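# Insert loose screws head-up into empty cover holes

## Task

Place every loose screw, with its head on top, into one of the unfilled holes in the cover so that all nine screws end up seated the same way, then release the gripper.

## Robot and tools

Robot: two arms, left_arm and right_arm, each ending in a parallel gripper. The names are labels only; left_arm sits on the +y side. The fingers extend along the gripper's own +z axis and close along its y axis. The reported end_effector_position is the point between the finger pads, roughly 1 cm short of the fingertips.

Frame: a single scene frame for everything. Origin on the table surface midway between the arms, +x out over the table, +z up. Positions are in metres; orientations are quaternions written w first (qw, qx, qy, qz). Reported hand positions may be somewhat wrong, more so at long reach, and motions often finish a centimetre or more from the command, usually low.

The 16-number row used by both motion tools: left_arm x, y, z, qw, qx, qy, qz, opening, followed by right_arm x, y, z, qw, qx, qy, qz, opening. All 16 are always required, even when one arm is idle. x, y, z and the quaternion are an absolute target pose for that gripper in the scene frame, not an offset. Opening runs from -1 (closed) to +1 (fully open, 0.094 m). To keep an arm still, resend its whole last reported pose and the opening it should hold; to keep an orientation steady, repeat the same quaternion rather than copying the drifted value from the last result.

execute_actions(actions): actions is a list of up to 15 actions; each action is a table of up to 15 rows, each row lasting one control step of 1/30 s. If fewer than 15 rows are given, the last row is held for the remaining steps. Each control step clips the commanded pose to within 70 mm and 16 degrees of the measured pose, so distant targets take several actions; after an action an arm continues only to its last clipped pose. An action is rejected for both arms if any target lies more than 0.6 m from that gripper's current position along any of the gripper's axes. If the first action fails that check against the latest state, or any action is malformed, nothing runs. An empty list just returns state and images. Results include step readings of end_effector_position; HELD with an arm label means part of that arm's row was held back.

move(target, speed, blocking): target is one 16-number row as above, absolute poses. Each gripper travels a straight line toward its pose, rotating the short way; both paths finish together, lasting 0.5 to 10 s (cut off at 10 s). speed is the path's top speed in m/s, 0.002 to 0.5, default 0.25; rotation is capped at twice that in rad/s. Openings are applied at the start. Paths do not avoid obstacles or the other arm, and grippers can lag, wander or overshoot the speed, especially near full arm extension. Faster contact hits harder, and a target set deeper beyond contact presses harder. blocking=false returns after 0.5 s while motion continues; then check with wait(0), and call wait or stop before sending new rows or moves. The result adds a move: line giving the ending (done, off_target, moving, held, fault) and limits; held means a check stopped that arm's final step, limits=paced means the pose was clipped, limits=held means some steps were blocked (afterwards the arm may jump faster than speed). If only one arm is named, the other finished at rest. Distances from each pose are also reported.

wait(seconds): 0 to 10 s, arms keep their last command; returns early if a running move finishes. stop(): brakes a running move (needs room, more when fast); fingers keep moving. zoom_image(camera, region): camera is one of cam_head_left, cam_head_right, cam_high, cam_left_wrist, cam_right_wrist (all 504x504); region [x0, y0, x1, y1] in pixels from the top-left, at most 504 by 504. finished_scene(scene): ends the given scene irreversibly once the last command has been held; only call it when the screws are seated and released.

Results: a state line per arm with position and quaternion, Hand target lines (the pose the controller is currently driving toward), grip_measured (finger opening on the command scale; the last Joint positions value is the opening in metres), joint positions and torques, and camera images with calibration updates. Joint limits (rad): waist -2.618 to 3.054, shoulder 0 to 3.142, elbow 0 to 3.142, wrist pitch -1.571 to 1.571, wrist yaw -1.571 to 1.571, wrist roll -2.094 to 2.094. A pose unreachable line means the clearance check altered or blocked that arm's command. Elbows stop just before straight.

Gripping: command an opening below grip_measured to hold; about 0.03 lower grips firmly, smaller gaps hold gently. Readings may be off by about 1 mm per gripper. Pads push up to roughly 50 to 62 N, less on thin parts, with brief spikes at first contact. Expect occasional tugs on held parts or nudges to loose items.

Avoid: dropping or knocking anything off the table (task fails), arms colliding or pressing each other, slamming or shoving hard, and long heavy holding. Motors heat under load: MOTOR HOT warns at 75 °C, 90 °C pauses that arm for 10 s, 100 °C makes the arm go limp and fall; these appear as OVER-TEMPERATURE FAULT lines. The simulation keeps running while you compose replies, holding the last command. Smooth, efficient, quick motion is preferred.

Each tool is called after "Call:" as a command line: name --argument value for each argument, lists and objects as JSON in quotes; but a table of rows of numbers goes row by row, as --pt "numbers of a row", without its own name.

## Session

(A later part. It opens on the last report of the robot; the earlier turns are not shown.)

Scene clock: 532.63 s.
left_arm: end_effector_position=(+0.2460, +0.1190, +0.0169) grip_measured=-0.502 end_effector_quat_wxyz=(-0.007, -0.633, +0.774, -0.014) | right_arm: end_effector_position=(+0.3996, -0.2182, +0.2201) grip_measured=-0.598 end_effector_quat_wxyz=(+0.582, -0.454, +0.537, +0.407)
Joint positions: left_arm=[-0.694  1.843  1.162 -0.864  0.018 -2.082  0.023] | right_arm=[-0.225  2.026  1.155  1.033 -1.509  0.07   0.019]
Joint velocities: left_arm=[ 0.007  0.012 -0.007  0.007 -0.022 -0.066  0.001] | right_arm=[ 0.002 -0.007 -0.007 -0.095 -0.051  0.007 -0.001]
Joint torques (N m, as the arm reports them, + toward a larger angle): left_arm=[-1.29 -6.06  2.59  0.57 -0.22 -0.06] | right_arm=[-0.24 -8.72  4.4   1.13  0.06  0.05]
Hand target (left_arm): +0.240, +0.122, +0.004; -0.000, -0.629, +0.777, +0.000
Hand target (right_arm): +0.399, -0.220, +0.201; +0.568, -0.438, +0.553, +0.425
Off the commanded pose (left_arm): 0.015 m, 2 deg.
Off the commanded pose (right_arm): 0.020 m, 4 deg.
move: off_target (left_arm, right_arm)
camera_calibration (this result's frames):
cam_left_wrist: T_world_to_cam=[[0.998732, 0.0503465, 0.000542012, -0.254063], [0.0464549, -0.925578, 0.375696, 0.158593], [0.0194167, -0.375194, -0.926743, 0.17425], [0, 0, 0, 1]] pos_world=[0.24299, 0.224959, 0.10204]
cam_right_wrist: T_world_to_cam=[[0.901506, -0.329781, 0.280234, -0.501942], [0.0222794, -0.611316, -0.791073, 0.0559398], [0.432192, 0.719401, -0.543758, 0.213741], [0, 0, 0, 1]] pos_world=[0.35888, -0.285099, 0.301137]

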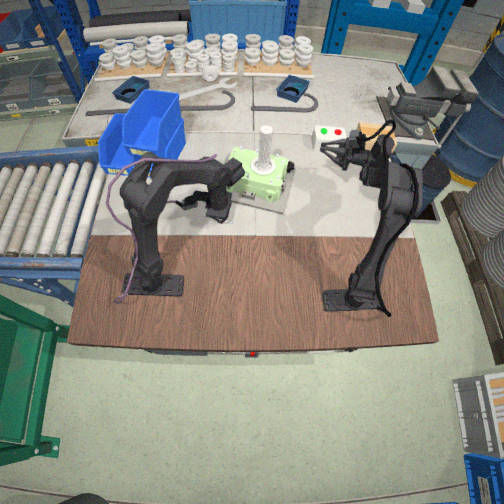

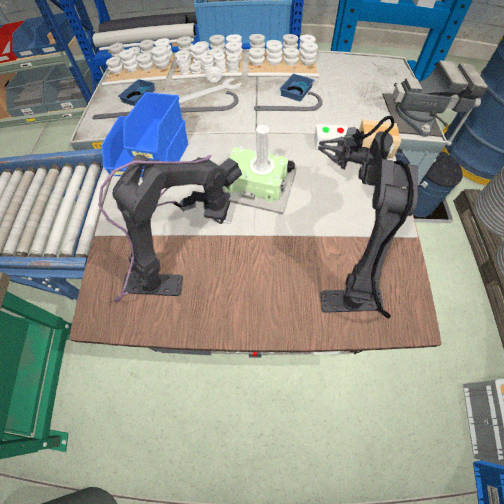

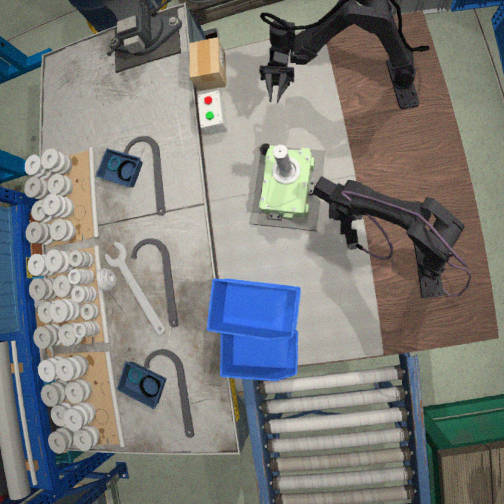

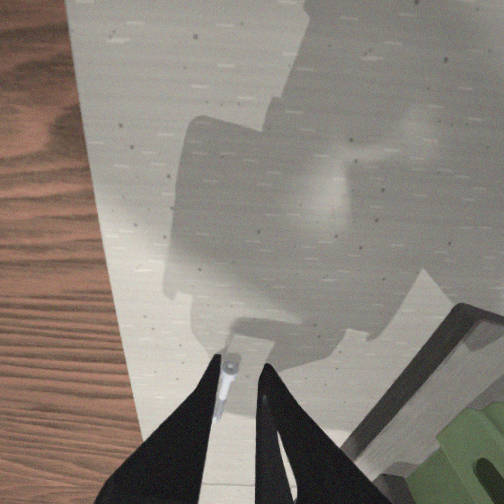

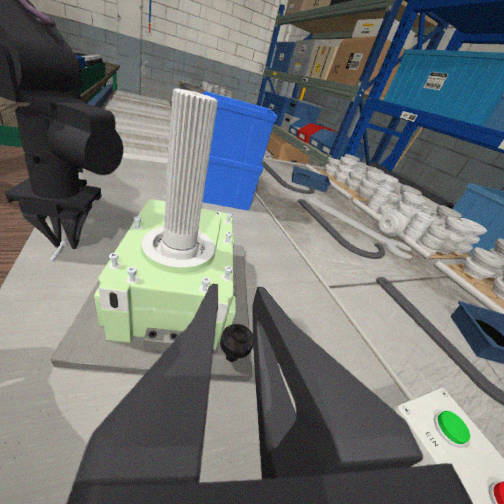

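Call:
move --target '[0.24,0.122,0.003,0,0.629,-0.777,0,-1,0.4,-0.22,0.2,0.568,-0.438,0.553,0.425,-0.6]'

Call:
move --target '[0.24,0.13,0.15,0,0.629,-0.777,0,-1,0.4,-0.22,0.2,0.568,-0.438,0.553,0.425,-0.6]' --speed 0.08

Call:
move --target '[0.35,0.15,0.21,0.561,0.43,0.561,-0.43,-1,0.465,-0.1315,0.2025,0.568,-0.438,0.553,0.425,-0.6]' --speed 0.2

Call:
move --target '[0.48,0.085,0.19,0.561,0.43,0.561,-0.43,-1,0.465,-0.1315,0.2025,0.568,-0.438,0.553,0.425,-0.6]' --speed 0.08

Call:
move --target '[0.48,0.085,0.158,0.561,0.43,0.561,-0.43,-1,0.465,-0.1315,0.2025,0.568,-0.438,0.553,0.425,-0.6]' --speed 0.02

Call:
zoom_image --camera "cam_right_wrist" --region '[130,160,290,280]'

Call:
zoom_image --camera "cam_head_left" --region '[200,120,280,180]'

Scene clock: 533.53 s.
left_arm: end_effector_position=(+0.2468, +0.1183, +0.0165) grip_measured=-0.864 end_effector_quat_wxyz=(-0.006, -0.632, +0.774, -0.017) | right_arm: end_effector_position=(+0.3996, -0.2182, +0.2201) grip_measured=-0.598 end_effector_quat_wxyz=(+0.582, -0.454, +0.537, +0.407)
Joint positions: left_arm=[-0.694  1.843  1.16  -0.857  0.018 -2.082  0.006] | right_arm=[-0.225  2.026  1.155  1.033 -1.509  0.07   0.019]
Joint velocities: left_arm=[ 0.017  0.017  0.002 -0.007 -0.095  0.007 -0.   ] | right_arm=[-0.017 -0.012  0.007 -0.051 -0.022 -0.007 -0.   ]
Joint torques (N m, as the arm reports them, + toward a larger angle): left_arm=[-1.3  -6.07  2.73  0.51 -0.22 -0.07] | right_arm=[-0.22 -8.7   4.41  1.13  0.05  0.06]
Hand target (left_arm): +0.240, +0.122, +0.004; -0.000, -0.629, +0.777, +0.000
Hand target (right_arm): +0.399, -0.220, +0.201; +0.568, -0.438, +0.553, +0.425
Off the commanded pose (left_arm): 0.016 m, 2 deg.
Off the commanded pose (right_arm): 0.020 m, 4 deg.
move: off_target (left_arm, right_arm)
camera_calibration (this result's frames):
cam_left_wrist: T_world_to_cam=[[0.998722, 0.0503551, 0.00440493, -0.254937], [0.0449288, -0.924261, 0.379108, 0.15819], [0.0231613, -0.378425, -0.925342, 0.173024], [0, 0, 0, 1]] pos_world=[0.243496, 0.224523, 0.101259]
cam_right_wrist: T_world_to_cam=[[0.901506, -0.329781, 0.280234, -0.501942], [0.0222794, -0.611316, -0.791073, 0.0559398], [0.432192, 0.719401, -0.543758, 0.213741], [0, 0, 0, 1]] pos_world=[0.35888, -0.285099, 0.301137]

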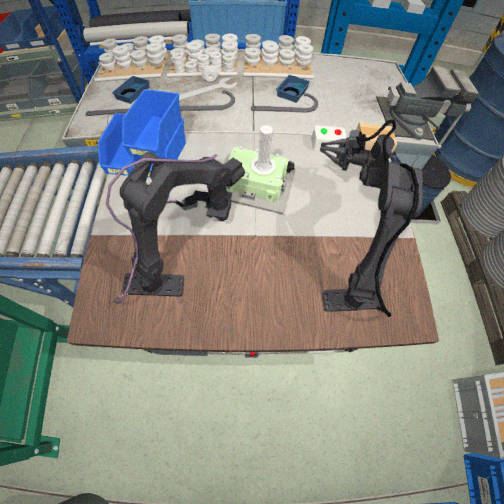

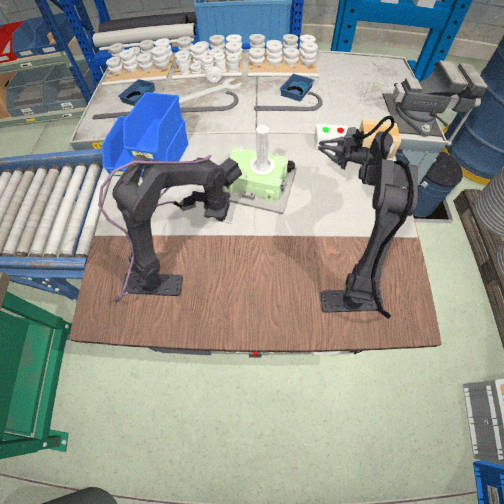

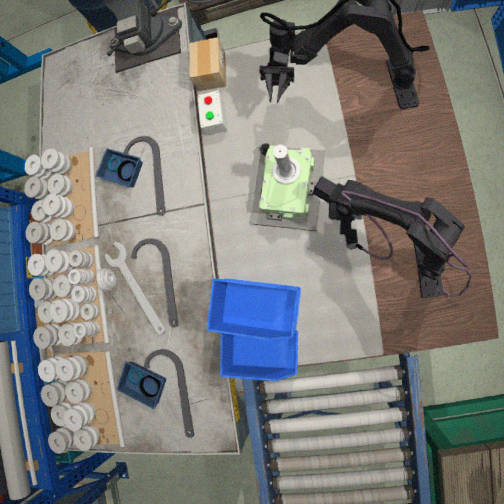

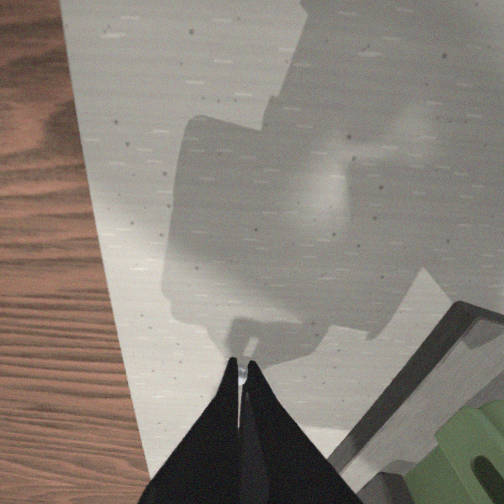

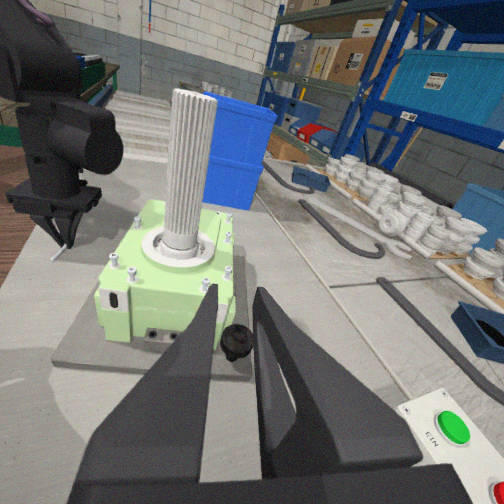

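Scene clock: 535.77 s.
left_arm: end_effector_position=(+0.2371, +0.1270, +0.1364) grip_measured=-0.864 end_effector_quat_wxyz=(-0.010, -0.632, +0.775, +0.011) | right_arm: end_effector_position=(+0.3996, -0.2182, +0.2201) grip_measured=-0.598 end_effector_quat_wxyz=(+0.582, -0.455, +0.537, +0.407)
Joint positions: left_arm=[-0.694  1.752  1.537 -1.38   0.017 -2.081  0.006] | right_arm=[-0.225  2.026  1.155  1.033 -1.509  0.07   0.019]
Joint velocities: left_arm=[-0.002 -0.002 -0.002 -0.11   0.037  0.037 -0.   ] | right_arm=[ 0.007 -0.007 -0.012 -0.022  0.022 -0.095 -0.001]
Joint torques (N m, as the arm reports them, + toward a larger angle): left_arm=[ 0.29 -8.82  7.17 -0.05 -0.21  0.07] | right_arm=[-0.25 -8.68  4.38  1.13  0.05  0.06]
Hand target (left_arm): +0.240, +0.130, +0.149; +0.000, -0.629, +0.777, -0.000
Hand target (right_arm): +0.399, -0.220, +0.201; +0.568, -0.438, +0.553, +0.425
Off the commanded pose (left_arm): 0.014 m, 2 deg.
Off the commanded pose (right_arm): 0.020 m, 4 deg.
move: off_target (left_arm, right_arm)
camera_calibration (this result's frames):
cam_left_wrist: T_world_to_cam=[[0.998153, 0.0497884, -0.0348172, -0.240656], [0.0587111, -0.937855, 0.342025, 0.124788], [-0.0156246, -0.343437, -0.939046, 0.294047], [0, 0, 0, 1]] pos_world=[0.23748, 0.230002, 0.225064]
cam_right_wrist: T_world_to_cam=[[0.901401, -0.32976, 0.280596, -0.501979], [0.0225754, -0.611375, -0.791019, 0.0558217], [0.432396, 0.71936, -0.54365, 0.213645], [0, 0, 0, 1]] pos_world=[0.358845, -0.285092, 0.301157]

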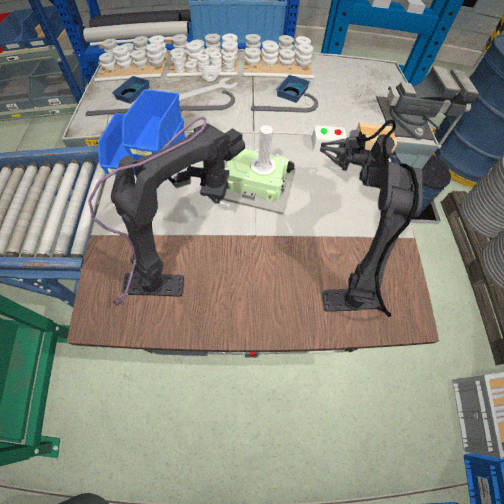

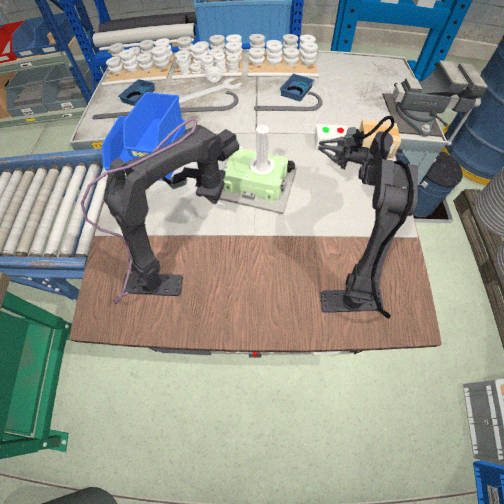

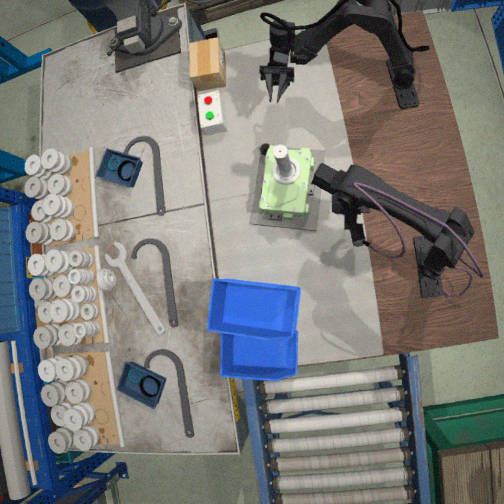

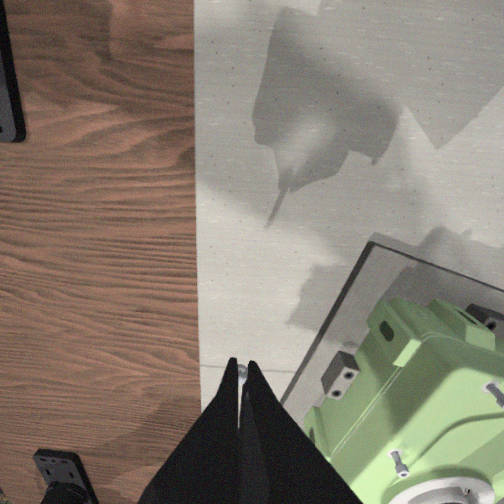

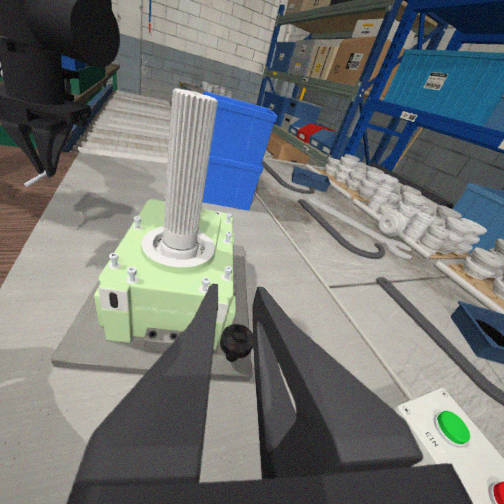

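Scene clock: 543.53 s.
left_arm: end_effector_position=(+0.3436, +0.1456, +0.2039) grip_measured=-0.864 end_effector_quat_wxyz=(+0.554, +0.419, +0.573, -0.434) | right_arm: end_effector_position=(+0.4612, -0.1361, +0.2081) grip_measured=-0.598 end_effector_quat_wxyz=(+0.574, -0.441, +0.547, +0.420)
Joint positions: left_arm=[-0.04   1.655  0.651  0.978  1.239 -0.009  0.006] | right_arm=[-0.024  2.202  1.423  0.829 -1.306  0.001  0.019]
Joint velocities: left_arm=[-0.002 -0.007 -0.007  0.007 -0.051 -0.051  0.   ] | right_arm=[ 0.007  0.012 -0.012  0.022  0.037 -0.022 -0.001]
Joint torques (N m, as the arm reports them, + toward a larger angle): left_arm=[ 0.95 -5.31  6.88  1.59  0.18  0.  ] | right_arm=[  0.56 -11.95   8.29   1.15   0.09   0.  ]
Hand target (left_arm): +0.349, +0.148, +0.210; +0.563, +0.427, +0.563, -0.429
Hand target (right_arm): +0.465, -0.132, +0.203; +0.568, -0.437, +0.552, +0.425
Off the commanded pose (left_arm): 0.010 m, 2 deg.
Off the commanded pose (right_arm): 0.008 m, 1 deg.
move: done
camera_calibration (this result's frames):
cam_left_wrist: T_world_to_cam=[[-0.921797, -0.267278, 0.280809, 0.29602], [-0.351231, 0.269178, -0.896761, 0.330591], [0.164097, -0.92526, -0.342004, 0.266736], [0, 0, 0, 1]] pos_world=[0.345214, 0.236931, 0.304561]
cam_right_wrist: T_world_to_cam=[[0.912028, -0.334879, 0.236771, -0.52349], [-0.0125519, -0.599831, -0.800029, 0.114686], [0.409935, 0.726677, -0.551266, 0.134387], [0, 0, 0, 1]] pos_world=[0.423788, -0.20417, 0.289782]

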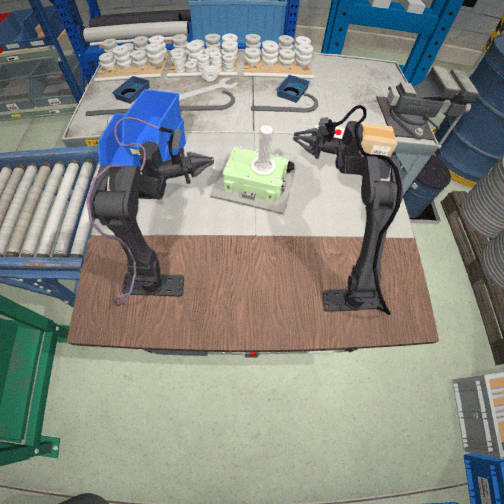

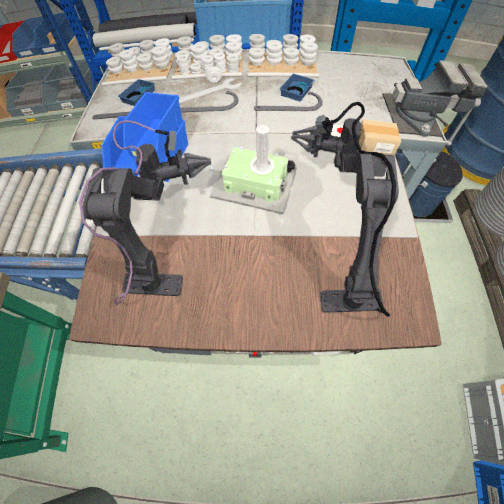

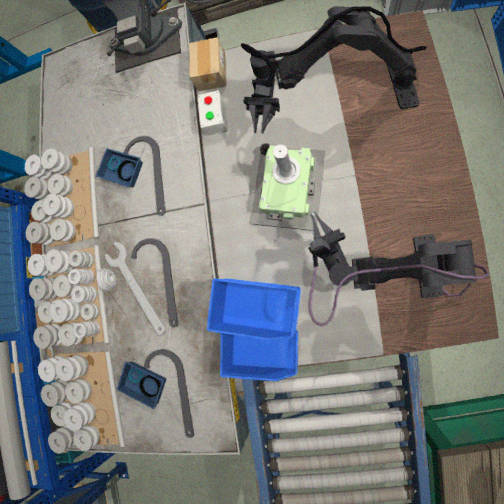

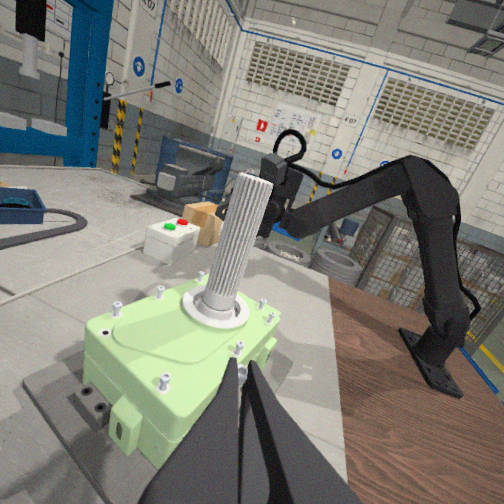

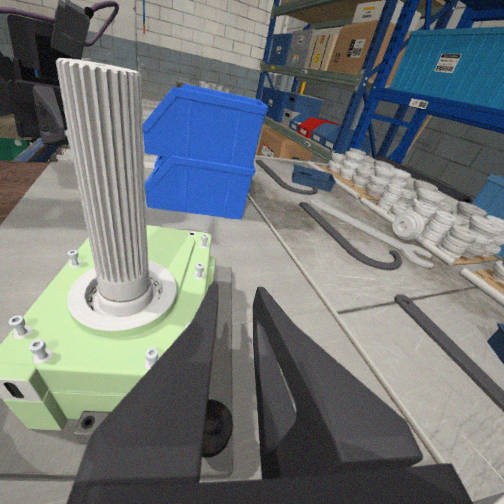

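Scene clock: 545.77 s.
left_arm: end_effector_position=(+0.4757, +0.0902, +0.1873) grip_measured=-0.864 end_effector_quat_wxyz=(+0.558, +0.428, +0.564, -0.433) | right_arm: end_effector_position=(+0.4615, -0.1362, +0.2074) grip_measured=-0.598 end_effector_quat_wxyz=(+0.573, -0.440, +0.549, +0.421)
Joint positions: left_arm=[-0.148  2.144  1.253  0.888  1.142 -0.009  0.006] | right_arm=[-0.024  2.202  1.423  0.823 -1.305 -0.     0.019]
Joint velocities: left_arm=[-0.007  0.007 -0.002 -0.007 -0.007  0.022 -0.   ] | right_arm=[-0.012  0.017  0.002 -0.066 -0.007 -0.022  0.001]
Joint torques (N m, as the arm reports them, + toward a larger angle): left_arm=[-0.94 -9.75  7.24  1.41 -0.14  0.03] | right_arm=[  0.65 -12.24   8.05   1.15   0.06  -0.06]
Hand target (left_arm): +0.480, +0.085, +0.191; +0.561, +0.430, +0.561, -0.430
Hand target (right_arm): +0.465, -0.132, +0.203; +0.568, -0.438, +0.553, +0.425
Off the commanded pose (left_arm): 0.007 m, 1 deg.
Off the commanded pose (right_arm): 0.008 m, 1 deg.
move: done
camera_calibration (this result's frames):
cam_left_wrist: T_world_to_cam=[[-0.931273, -0.255974, 0.259247, 0.415181], [-0.32674, 0.27204, -0.905116, 0.366651], [0.16116, -0.927616, -0.33698, 0.188795], [0, 0, 0, 1]] pos_world=[0.47602, 0.181661, 0.287848]
cam_right_wrist: T_world_to_cam=[[0.912684, -0.336224, 0.232294, -0.523174], [-0.0174729, -0.600008, -0.799803, 0.116286], [0.408292, 0.725909, -0.553493, 0.135046], [0, 0, 0, 1]] pos_world=[0.424386, -0.204162, 0.289283]

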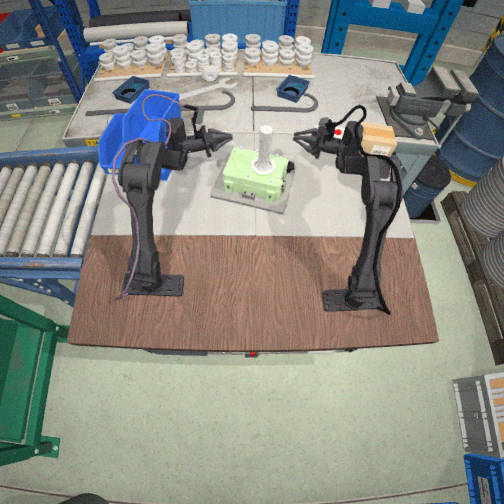

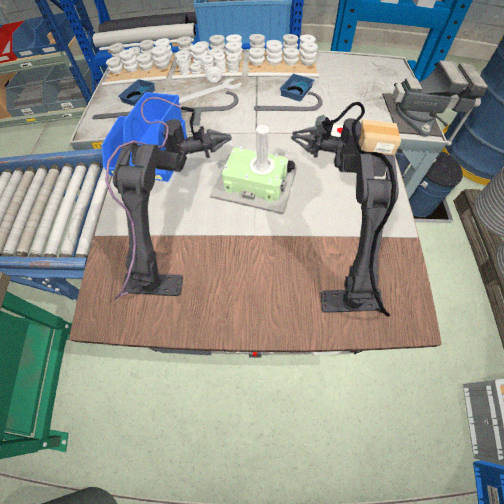

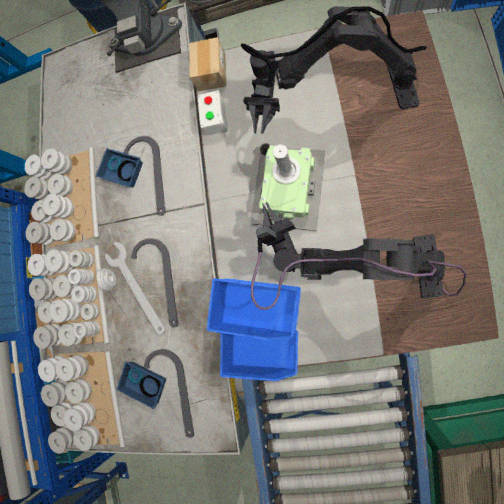

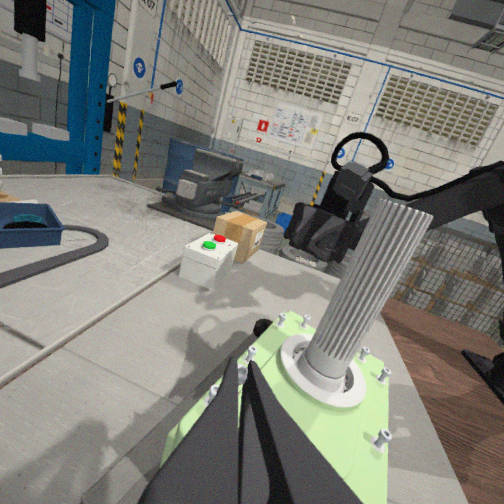

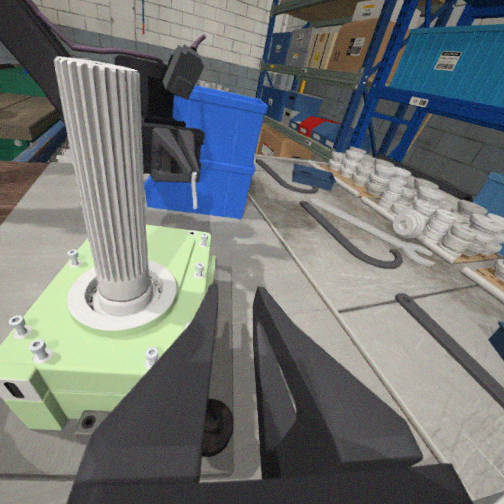

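Scene clock: 547.53 s.
left_arm: end_effector_position=(+0.4800, +0.0895, +0.1596) grip_measured=-0.864 end_effector_quat_wxyz=(+0.557, +0.427, +0.565, -0.434) | right_arm: end_effector_position=(+0.4615, -0.1362, +0.2073) grip_measured=-0.598 end_effector_quat_wxyz=(+0.573, -0.440, +0.549, +0.421)
Joint positions: left_arm=[-0.148  2.222  1.253  0.961  1.142 -0.009  0.006] | right_arm=[-0.024  2.202  1.423  0.822 -1.305 -0.     0.019]
Joint velocities: left_arm=[-0.012 -0.022  0.007  0.051  0.066  0.007 -0.   ] | right_arm=[-0.017  0.012 -0.017 -0.066 -0.007  0.022 -0.001]
Joint torques (N m, as the arm reports them, + toward a larger angle): left_arm=[-0.87 -9.99  5.17  1.66 -0.13  0.06] | right_arm=[  0.67 -12.23   8.03   1.15   0.07  -0.06]
Hand target (left_arm): +0.480, +0.085, +0.158; +0.561, +0.430, +0.561, -0.430
Hand target (right_arm): +0.465, -0.132, +0.202; +0.568, -0.438, +0.553, +0.425
Off the commanded pose (left_arm): 0.005 m, 1 deg.
Off the commanded pose (right_arm): 0.008 m, 1 deg.
move: done
camera_calibration (this result's frames):
cam_left_wrist: T_world_to_cam=[[-0.929895, -0.256205, 0.263922, 0.424764], [-0.331502, 0.27284, -0.903142, 0.345052], [0.159381, -0.927317, -0.338645, 0.179199], [0, 0, 0, 1]] pos_world=[0.480811, 0.180857, 0.260212]
cam_right_wrist: T_world_to_cam=[[0.912774, -0.336204, 0.231969, -0.523128], [-0.017791, -0.600089, -0.799735, 0.116336], [0.408076, 0.725851, -0.553728, 0.135135], [0, 0, 0, 1]] pos_world=[0.424422, -0.204154, 0.289215]

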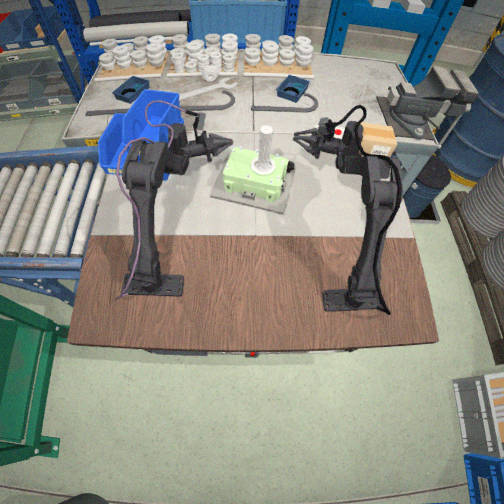

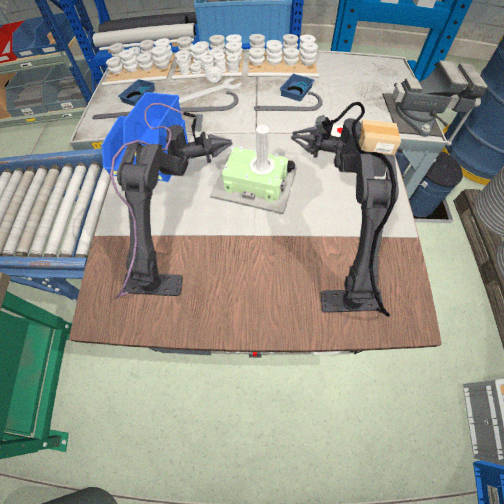

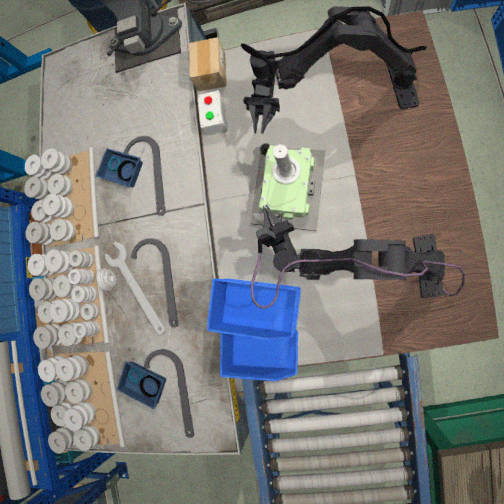

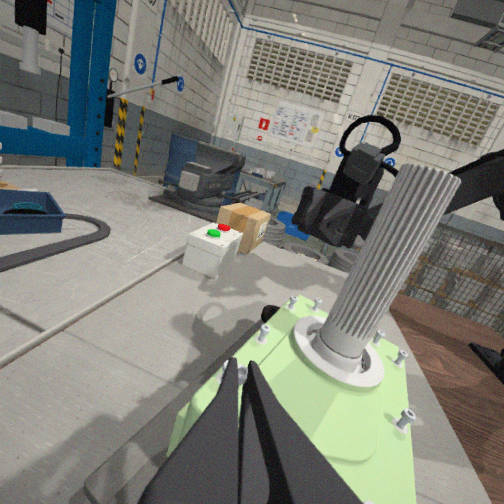

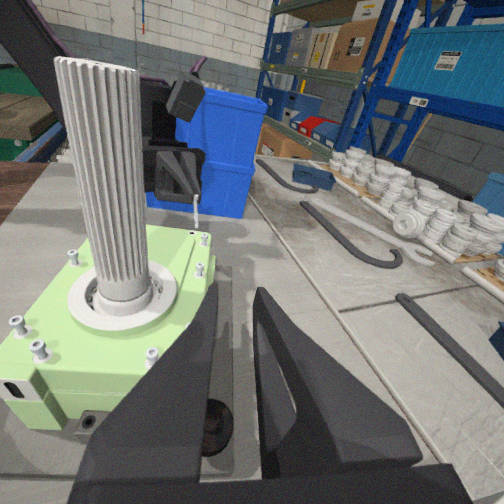

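Region (130, 160, 290, 280) of cam_right_wrist's 504x504 image, scaled by 3.150, with more detail than that image has; it fills the top 378 rows of this view, and the rest is white.

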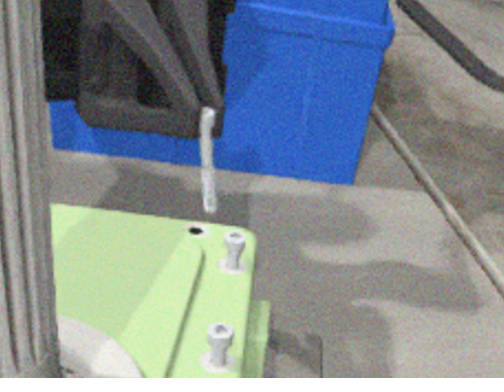

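Region (200, 120, 280, 180) of cam_head_left's 504x504 image, scaled by 6.300, with more detail than that image has; it fills the top 378 rows of this view, and the rest is white.

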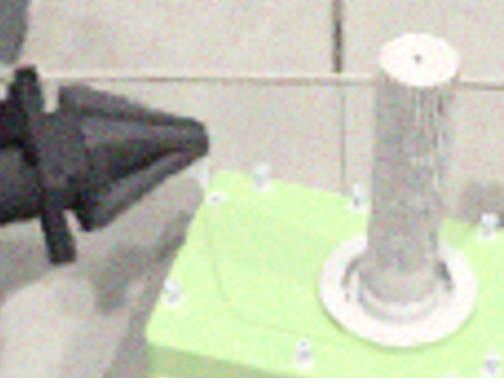

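Call:
move --target '[0.468,0.078,0.159,0.561,0.43,0.561,-0.43,-1,0.465,-0.1315,0.2025,0.568,-0.438,0.553,0.425,-0.6]' --speed 0.02

Call:
zoom_image --camera "cam_right_wrist" --region '[130,160,290,280]'

Call:
zoom_image --camera "cam_head_left" --region '[200,120,280,180]'

Scene clock: 551.03 s.
left_arm: end_effector_position=(+0.4739, +0.0833, +0.1545) grip_measured=-0.864 end_effector_quat_wxyz=(+0.560, +0.427, +0.564, -0.432) | right_arm: end_effector_position=(+0.4615, -0.1362, +0.2072) grip_measured=-0.598 end_effector_quat_wxyz=(+0.573, -0.440, +0.549, +0.421)
Joint positions: left_arm=[-0.165  2.222  1.221  1.     1.121 -0.009  0.006] | right_arm=[-0.024  2.202  1.423  0.821 -1.305 -0.     0.019]
Joint velocities: left_arm=[-0.012  0.002 -0.007 -0.051 -0.051  0.007  0.001] | right_arm=[ 0.022  0.002 -0.017  0.007 -0.051  0.037 -0.   ]
Joint torques (N m, as the arm reports them, + toward a larger angle): left_arm=[ -1.16 -12.14   3.3    1.56  -0.11   0.05] | right_arm=[  0.65 -12.23   8.02   1.15   0.08  -0.06]
Hand target (left_arm): +0.468, +0.078, +0.159; +0.561, +0.430, +0.561, -0.430
Hand target (right_arm): +0.465, -0.132, +0.202; +0.568, -0.438, +0.553, +0.425
Off the commanded pose (left_arm): 0.009 m, 1 deg.
Off the commanded pose (right_arm): 0.008 m, 1 deg.
move: done
camera_calibration (this result's frames):
cam_left_wrist: T_world_to_cam=[[-0.93068, -0.259466, 0.257901, 0.420414], [-0.326408, 0.270586, -0.905671, 0.338362], [0.165206, -0.927071, -0.33652, 0.169581], [0, 0, 0, 1]] pos_world=[0.473699, 0.17474, 0.255087]
cam_right_wrist: T_world_to_cam=[[0.912863, -0.336204, 0.231621, -0.523088], [-0.0180961, -0.600091, -0.799727, 0.116439], [0.407865, 0.72585, -0.553884, 0.135239], [0, 0, 0, 1]] pos_world=[0.424455, -0.204154, 0.289185]

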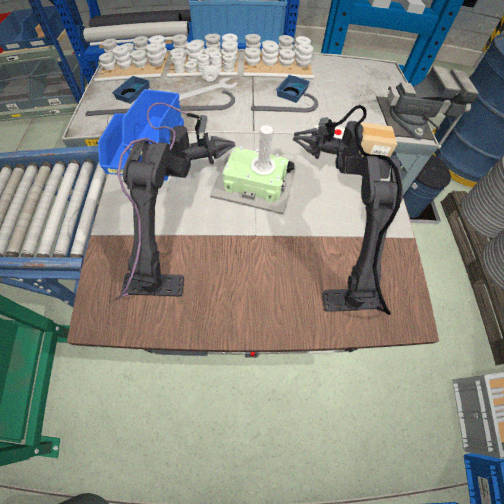

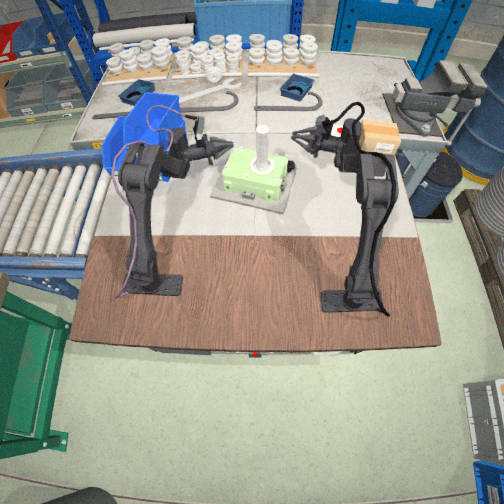

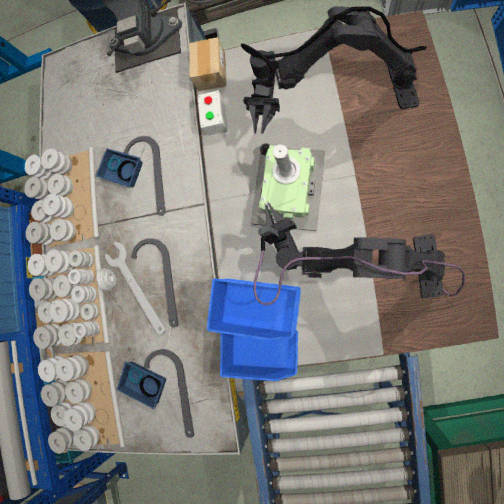

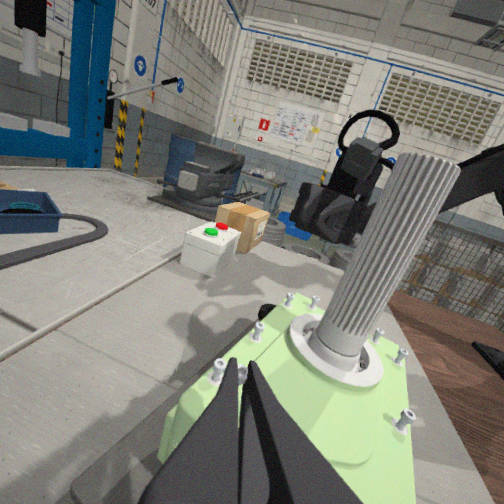

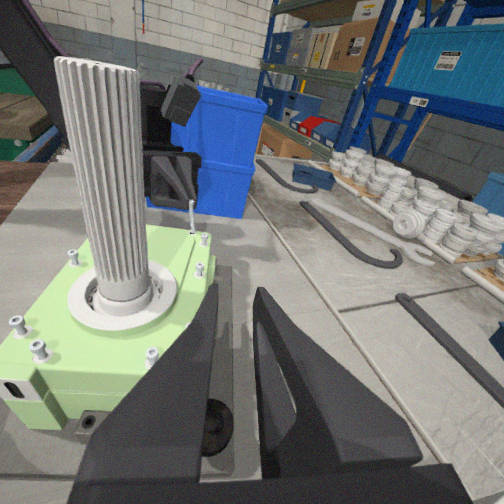

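Region (130, 160, 290, 280) of cam_right_wrist's 504x504 image, scaled by 3.150, with more detail than that image has; it fills the top 378 rows of this view, and the rest is white.

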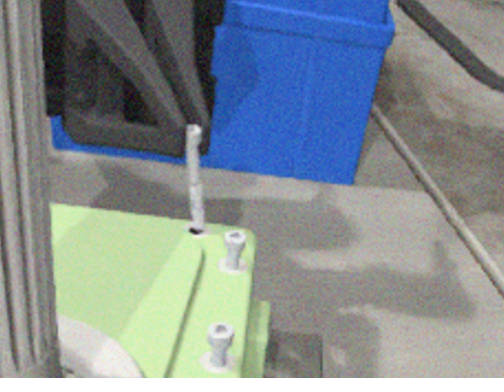

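Region (200, 120, 280, 180) of cam_head_left's 504x504 image, scaled by 6.300, with more detail than that image has; it fills the top 378 rows of this view, and the rest is white.

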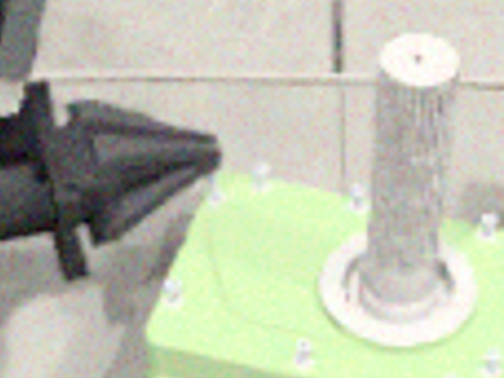

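Call:
move --target '[0.466,0.077,0.138,0.561,0.43,0.561,-0.43,-1,0.465,-0.1315,0.2025,0.568,-0.438,0.553,0.425,-0.6]' --speed 0.01

Call:
zoom_image --camera "cam_right_wrist" --region '[130,160,290,280]'

Scene clock: 553.67 s.
left_arm: end_effector_position=(+0.4712, +0.0822, +0.1504) grip_measured=-0.864 end_effector_quat_wxyz=(+0.570, +0.430, +0.555, -0.426) | right_arm: end_effector_position=(+0.4615, -0.1362, +0.2072) grip_measured=-0.598 end_effector_quat_wxyz=(+0.573, -0.440, +0.549, +0.421)
Joint positions: left_arm=[-0.169  2.237  1.201  1.064  1.114 -0.009  0.006] | right_arm=[-0.024  2.202  1.423  0.821 -1.305 -0.     0.019]
Joint velocities: left_arm=[ 0.002 -0.007 -0.012  0.081 -0.022  0.066  0.001] | right_arm=[-0.007 -0.012 -0.007 -0.022 -0.081 -0.066 -0.   ]
Joint torques (N m, as the arm reports them, + toward a larger angle): left_arm=[-1.11 -9.5   3.29  1.6  -0.06  0.06] | right_arm=[  0.67 -12.26   8.     1.16   0.07  -0.05]
Hand target (left_arm): +0.466, +0.077, +0.138; +0.561, +0.430, +0.561, -0.430
Hand target (right_arm): +0.465, -0.132, +0.202; +0.568, -0.438, +0.553, +0.425
Off the commanded pose (left_arm): 0.014 m, 1 deg.
Off the commanded pose (right_arm): 0.008 m, 1 deg.
move: off_target (left_arm)
camera_calibration (this result's frames):
cam_left_wrist: T_world_to_cam=[[-0.936946, -0.261301, 0.232066, 0.425668], [-0.300702, 0.264412, -0.916332, 0.324013], [0.178077, -0.928336, -0.326313, 0.160158], [0, 0, 0, 1]] pos_world=[0.467738, 0.174235, 0.250382]
cam_right_wrist: T_world_to_cam=[[0.912863, -0.336204, 0.231621, -0.523088], [-0.0180961, -0.600091, -0.799727, 0.116439], [0.407865, 0.72585, -0.553884, 0.135239], [0, 0, 0, 1]] pos_world=[0.424455, -0.204154, 0.289185]

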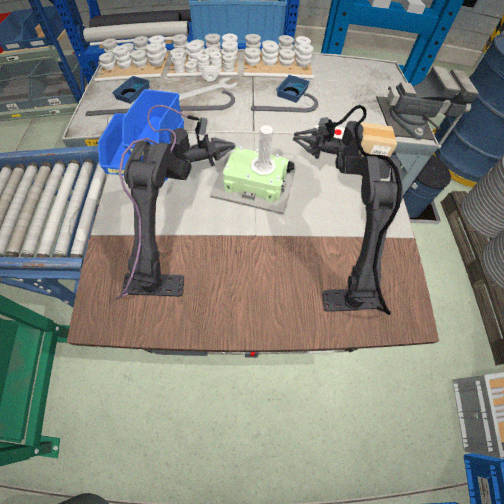

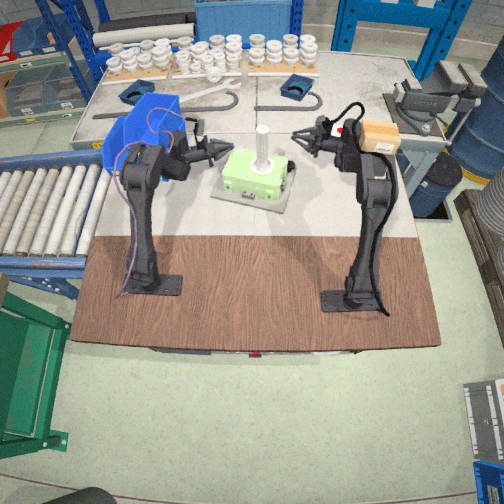

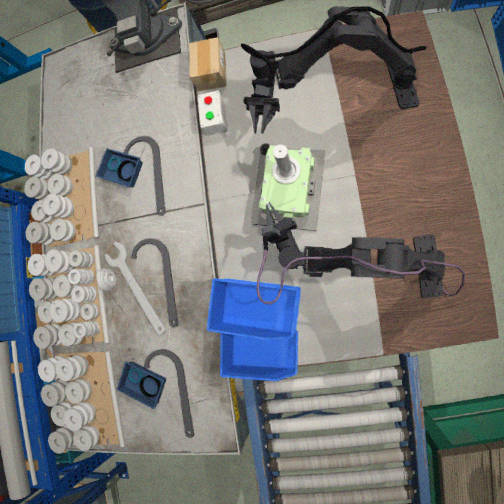

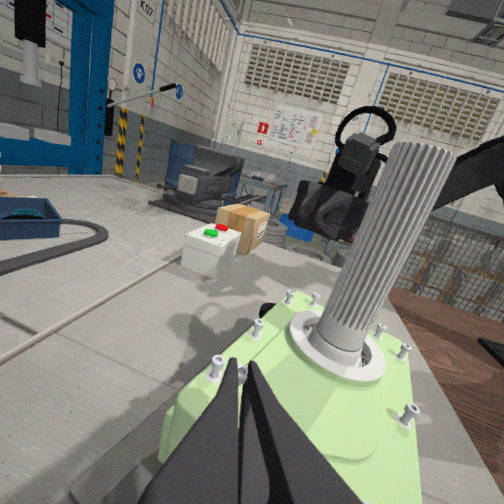

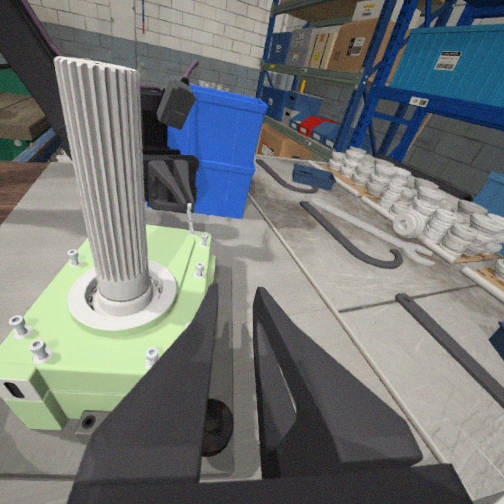

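Region (130, 160, 290, 280) of cam_right_wrist's 504x504 image, scaled by 3.150, with more detail than that image has; it fills the top 378 rows of this view, and the rest is white.

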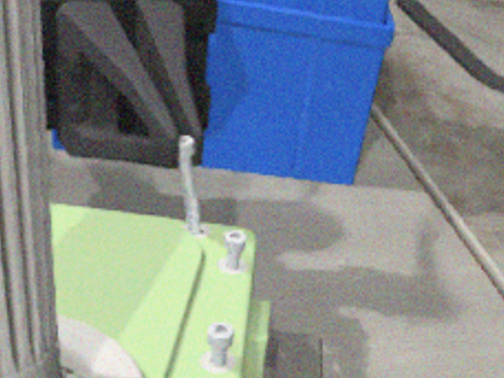

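Tip seems caught; move head +x to straighten and push.

Call:
move --target '[0.478,0.077,0.132,0.561,0.43,0.561,-0.43,-1,0.465,-0.1315,0.2025,0.568,-0.438,0.553,0.425,-0.6]' --speed 0.005

Call:
zoom_image --camera "cam_right_wrist" --region '[130,160,290,280]'

Scene clock: 558.03 s.
left_arm: end_effector_position=(+0.4725, +0.0809, +0.1488) grip_measured=-0.864 end_effector_quat_wxyz=(+0.576, +0.439, +0.543, -0.425) | right_arm: end_effector_position=(+0.4615, -0.1362, +0.2073) grip_measured=-0.598 end_effector_quat_wxyz=(+0.573, -0.440, +0.549, +0.421)
Joint positions: left_arm=[-0.169  2.263  1.219  1.103  1.127 -0.009  0.006] | right_arm=[-0.024  2.202  1.423  0.822 -1.305 -0.     0.019]
Joint velocities: left_arm=[-0.027  0.007  0.002 -0.022 -0.007 -0.037 -0.   ] | right_arm=[ 0.002 -0.007 -0.017  0.022 -0.007 -0.037  0.   ]
Joint torques (N m, as the arm reports them, + toward a larger angle): left_arm=[-0.61 -8.22  6.04  1.09 -0.2   0.05] | right_arm=[  0.67 -12.25   8.03   1.16   0.08  -0.05]
Hand target (left_arm): +0.477, +0.077, +0.132; +0.561, +0.430, +0.561, -0.430
Hand target (right_arm): +0.465, -0.132, +0.203; +0.568, -0.438, +0.553, +0.425
Off the commanded pose (left_arm): 0.018 m, 3 deg.
Off the commanded pose (right_arm): 0.008 m, 1 deg.
move: off_target (left_arm)
camera_calibration (this result's frames):
cam_left_wrist: T_world_to_cam=[[-0.946668, -0.248002, 0.205706, 0.4344], [-0.270253, 0.263509, -0.926027, 0.310418], [0.175451, -0.932233, -0.316479, 0.158303], [0, 0, 0, 1]] pos_world=[0.467349, 0.17351, 0.248196]
cam_right_wrist: T_world_to_cam=[[0.912774, -0.336204, 0.231969, -0.523128], [-0.017791, -0.600089, -0.799735, 0.116336], [0.408076, 0.725851, -0.553728, 0.135135], [0, 0, 0, 1]] pos_world=[0.424422, -0.204154, 0.289215]

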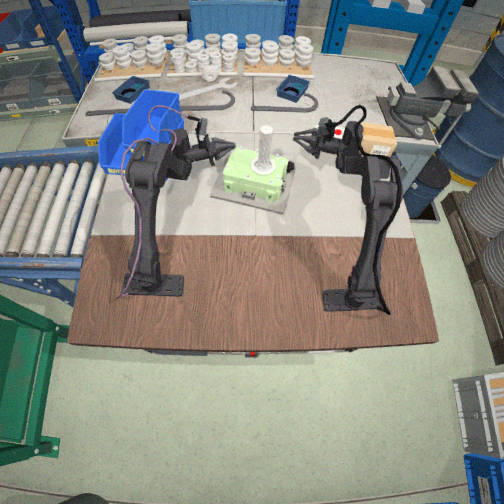

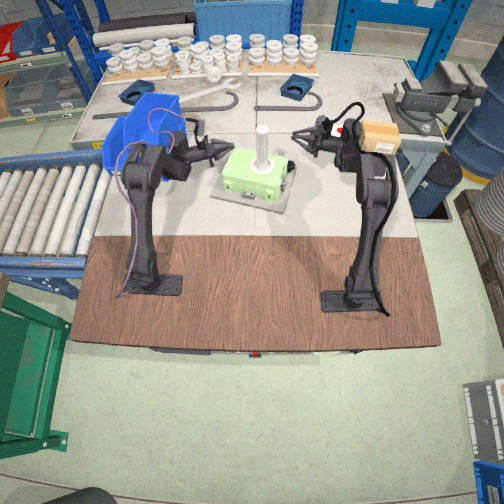

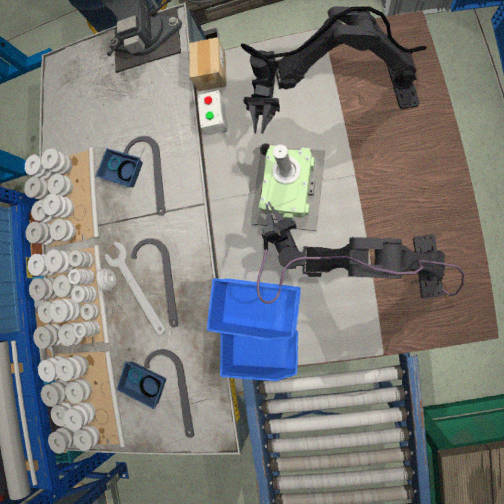

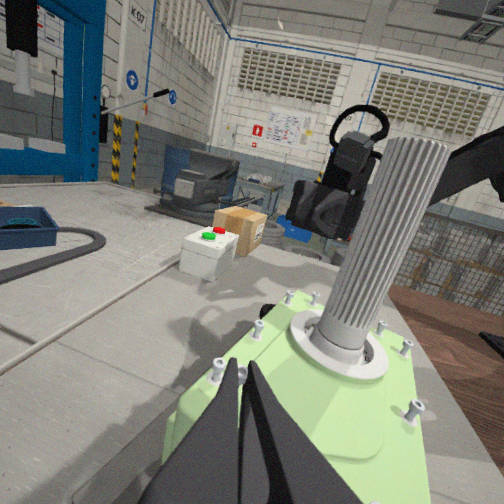

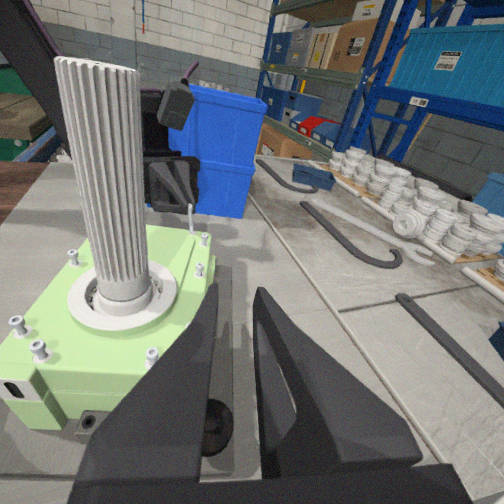

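Region (130, 160, 290, 280) of cam_right_wrist's 504x504 image, scaled by 3.150, with more detail than that image has; it fills the top 378 rows of this view, and the rest is white.

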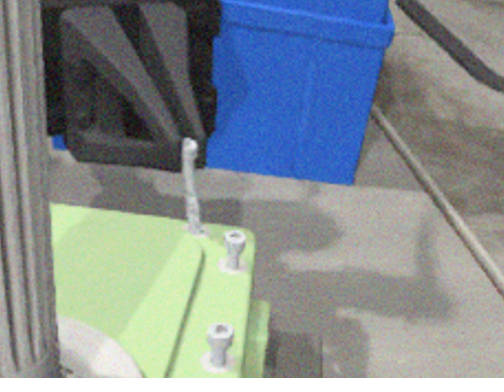

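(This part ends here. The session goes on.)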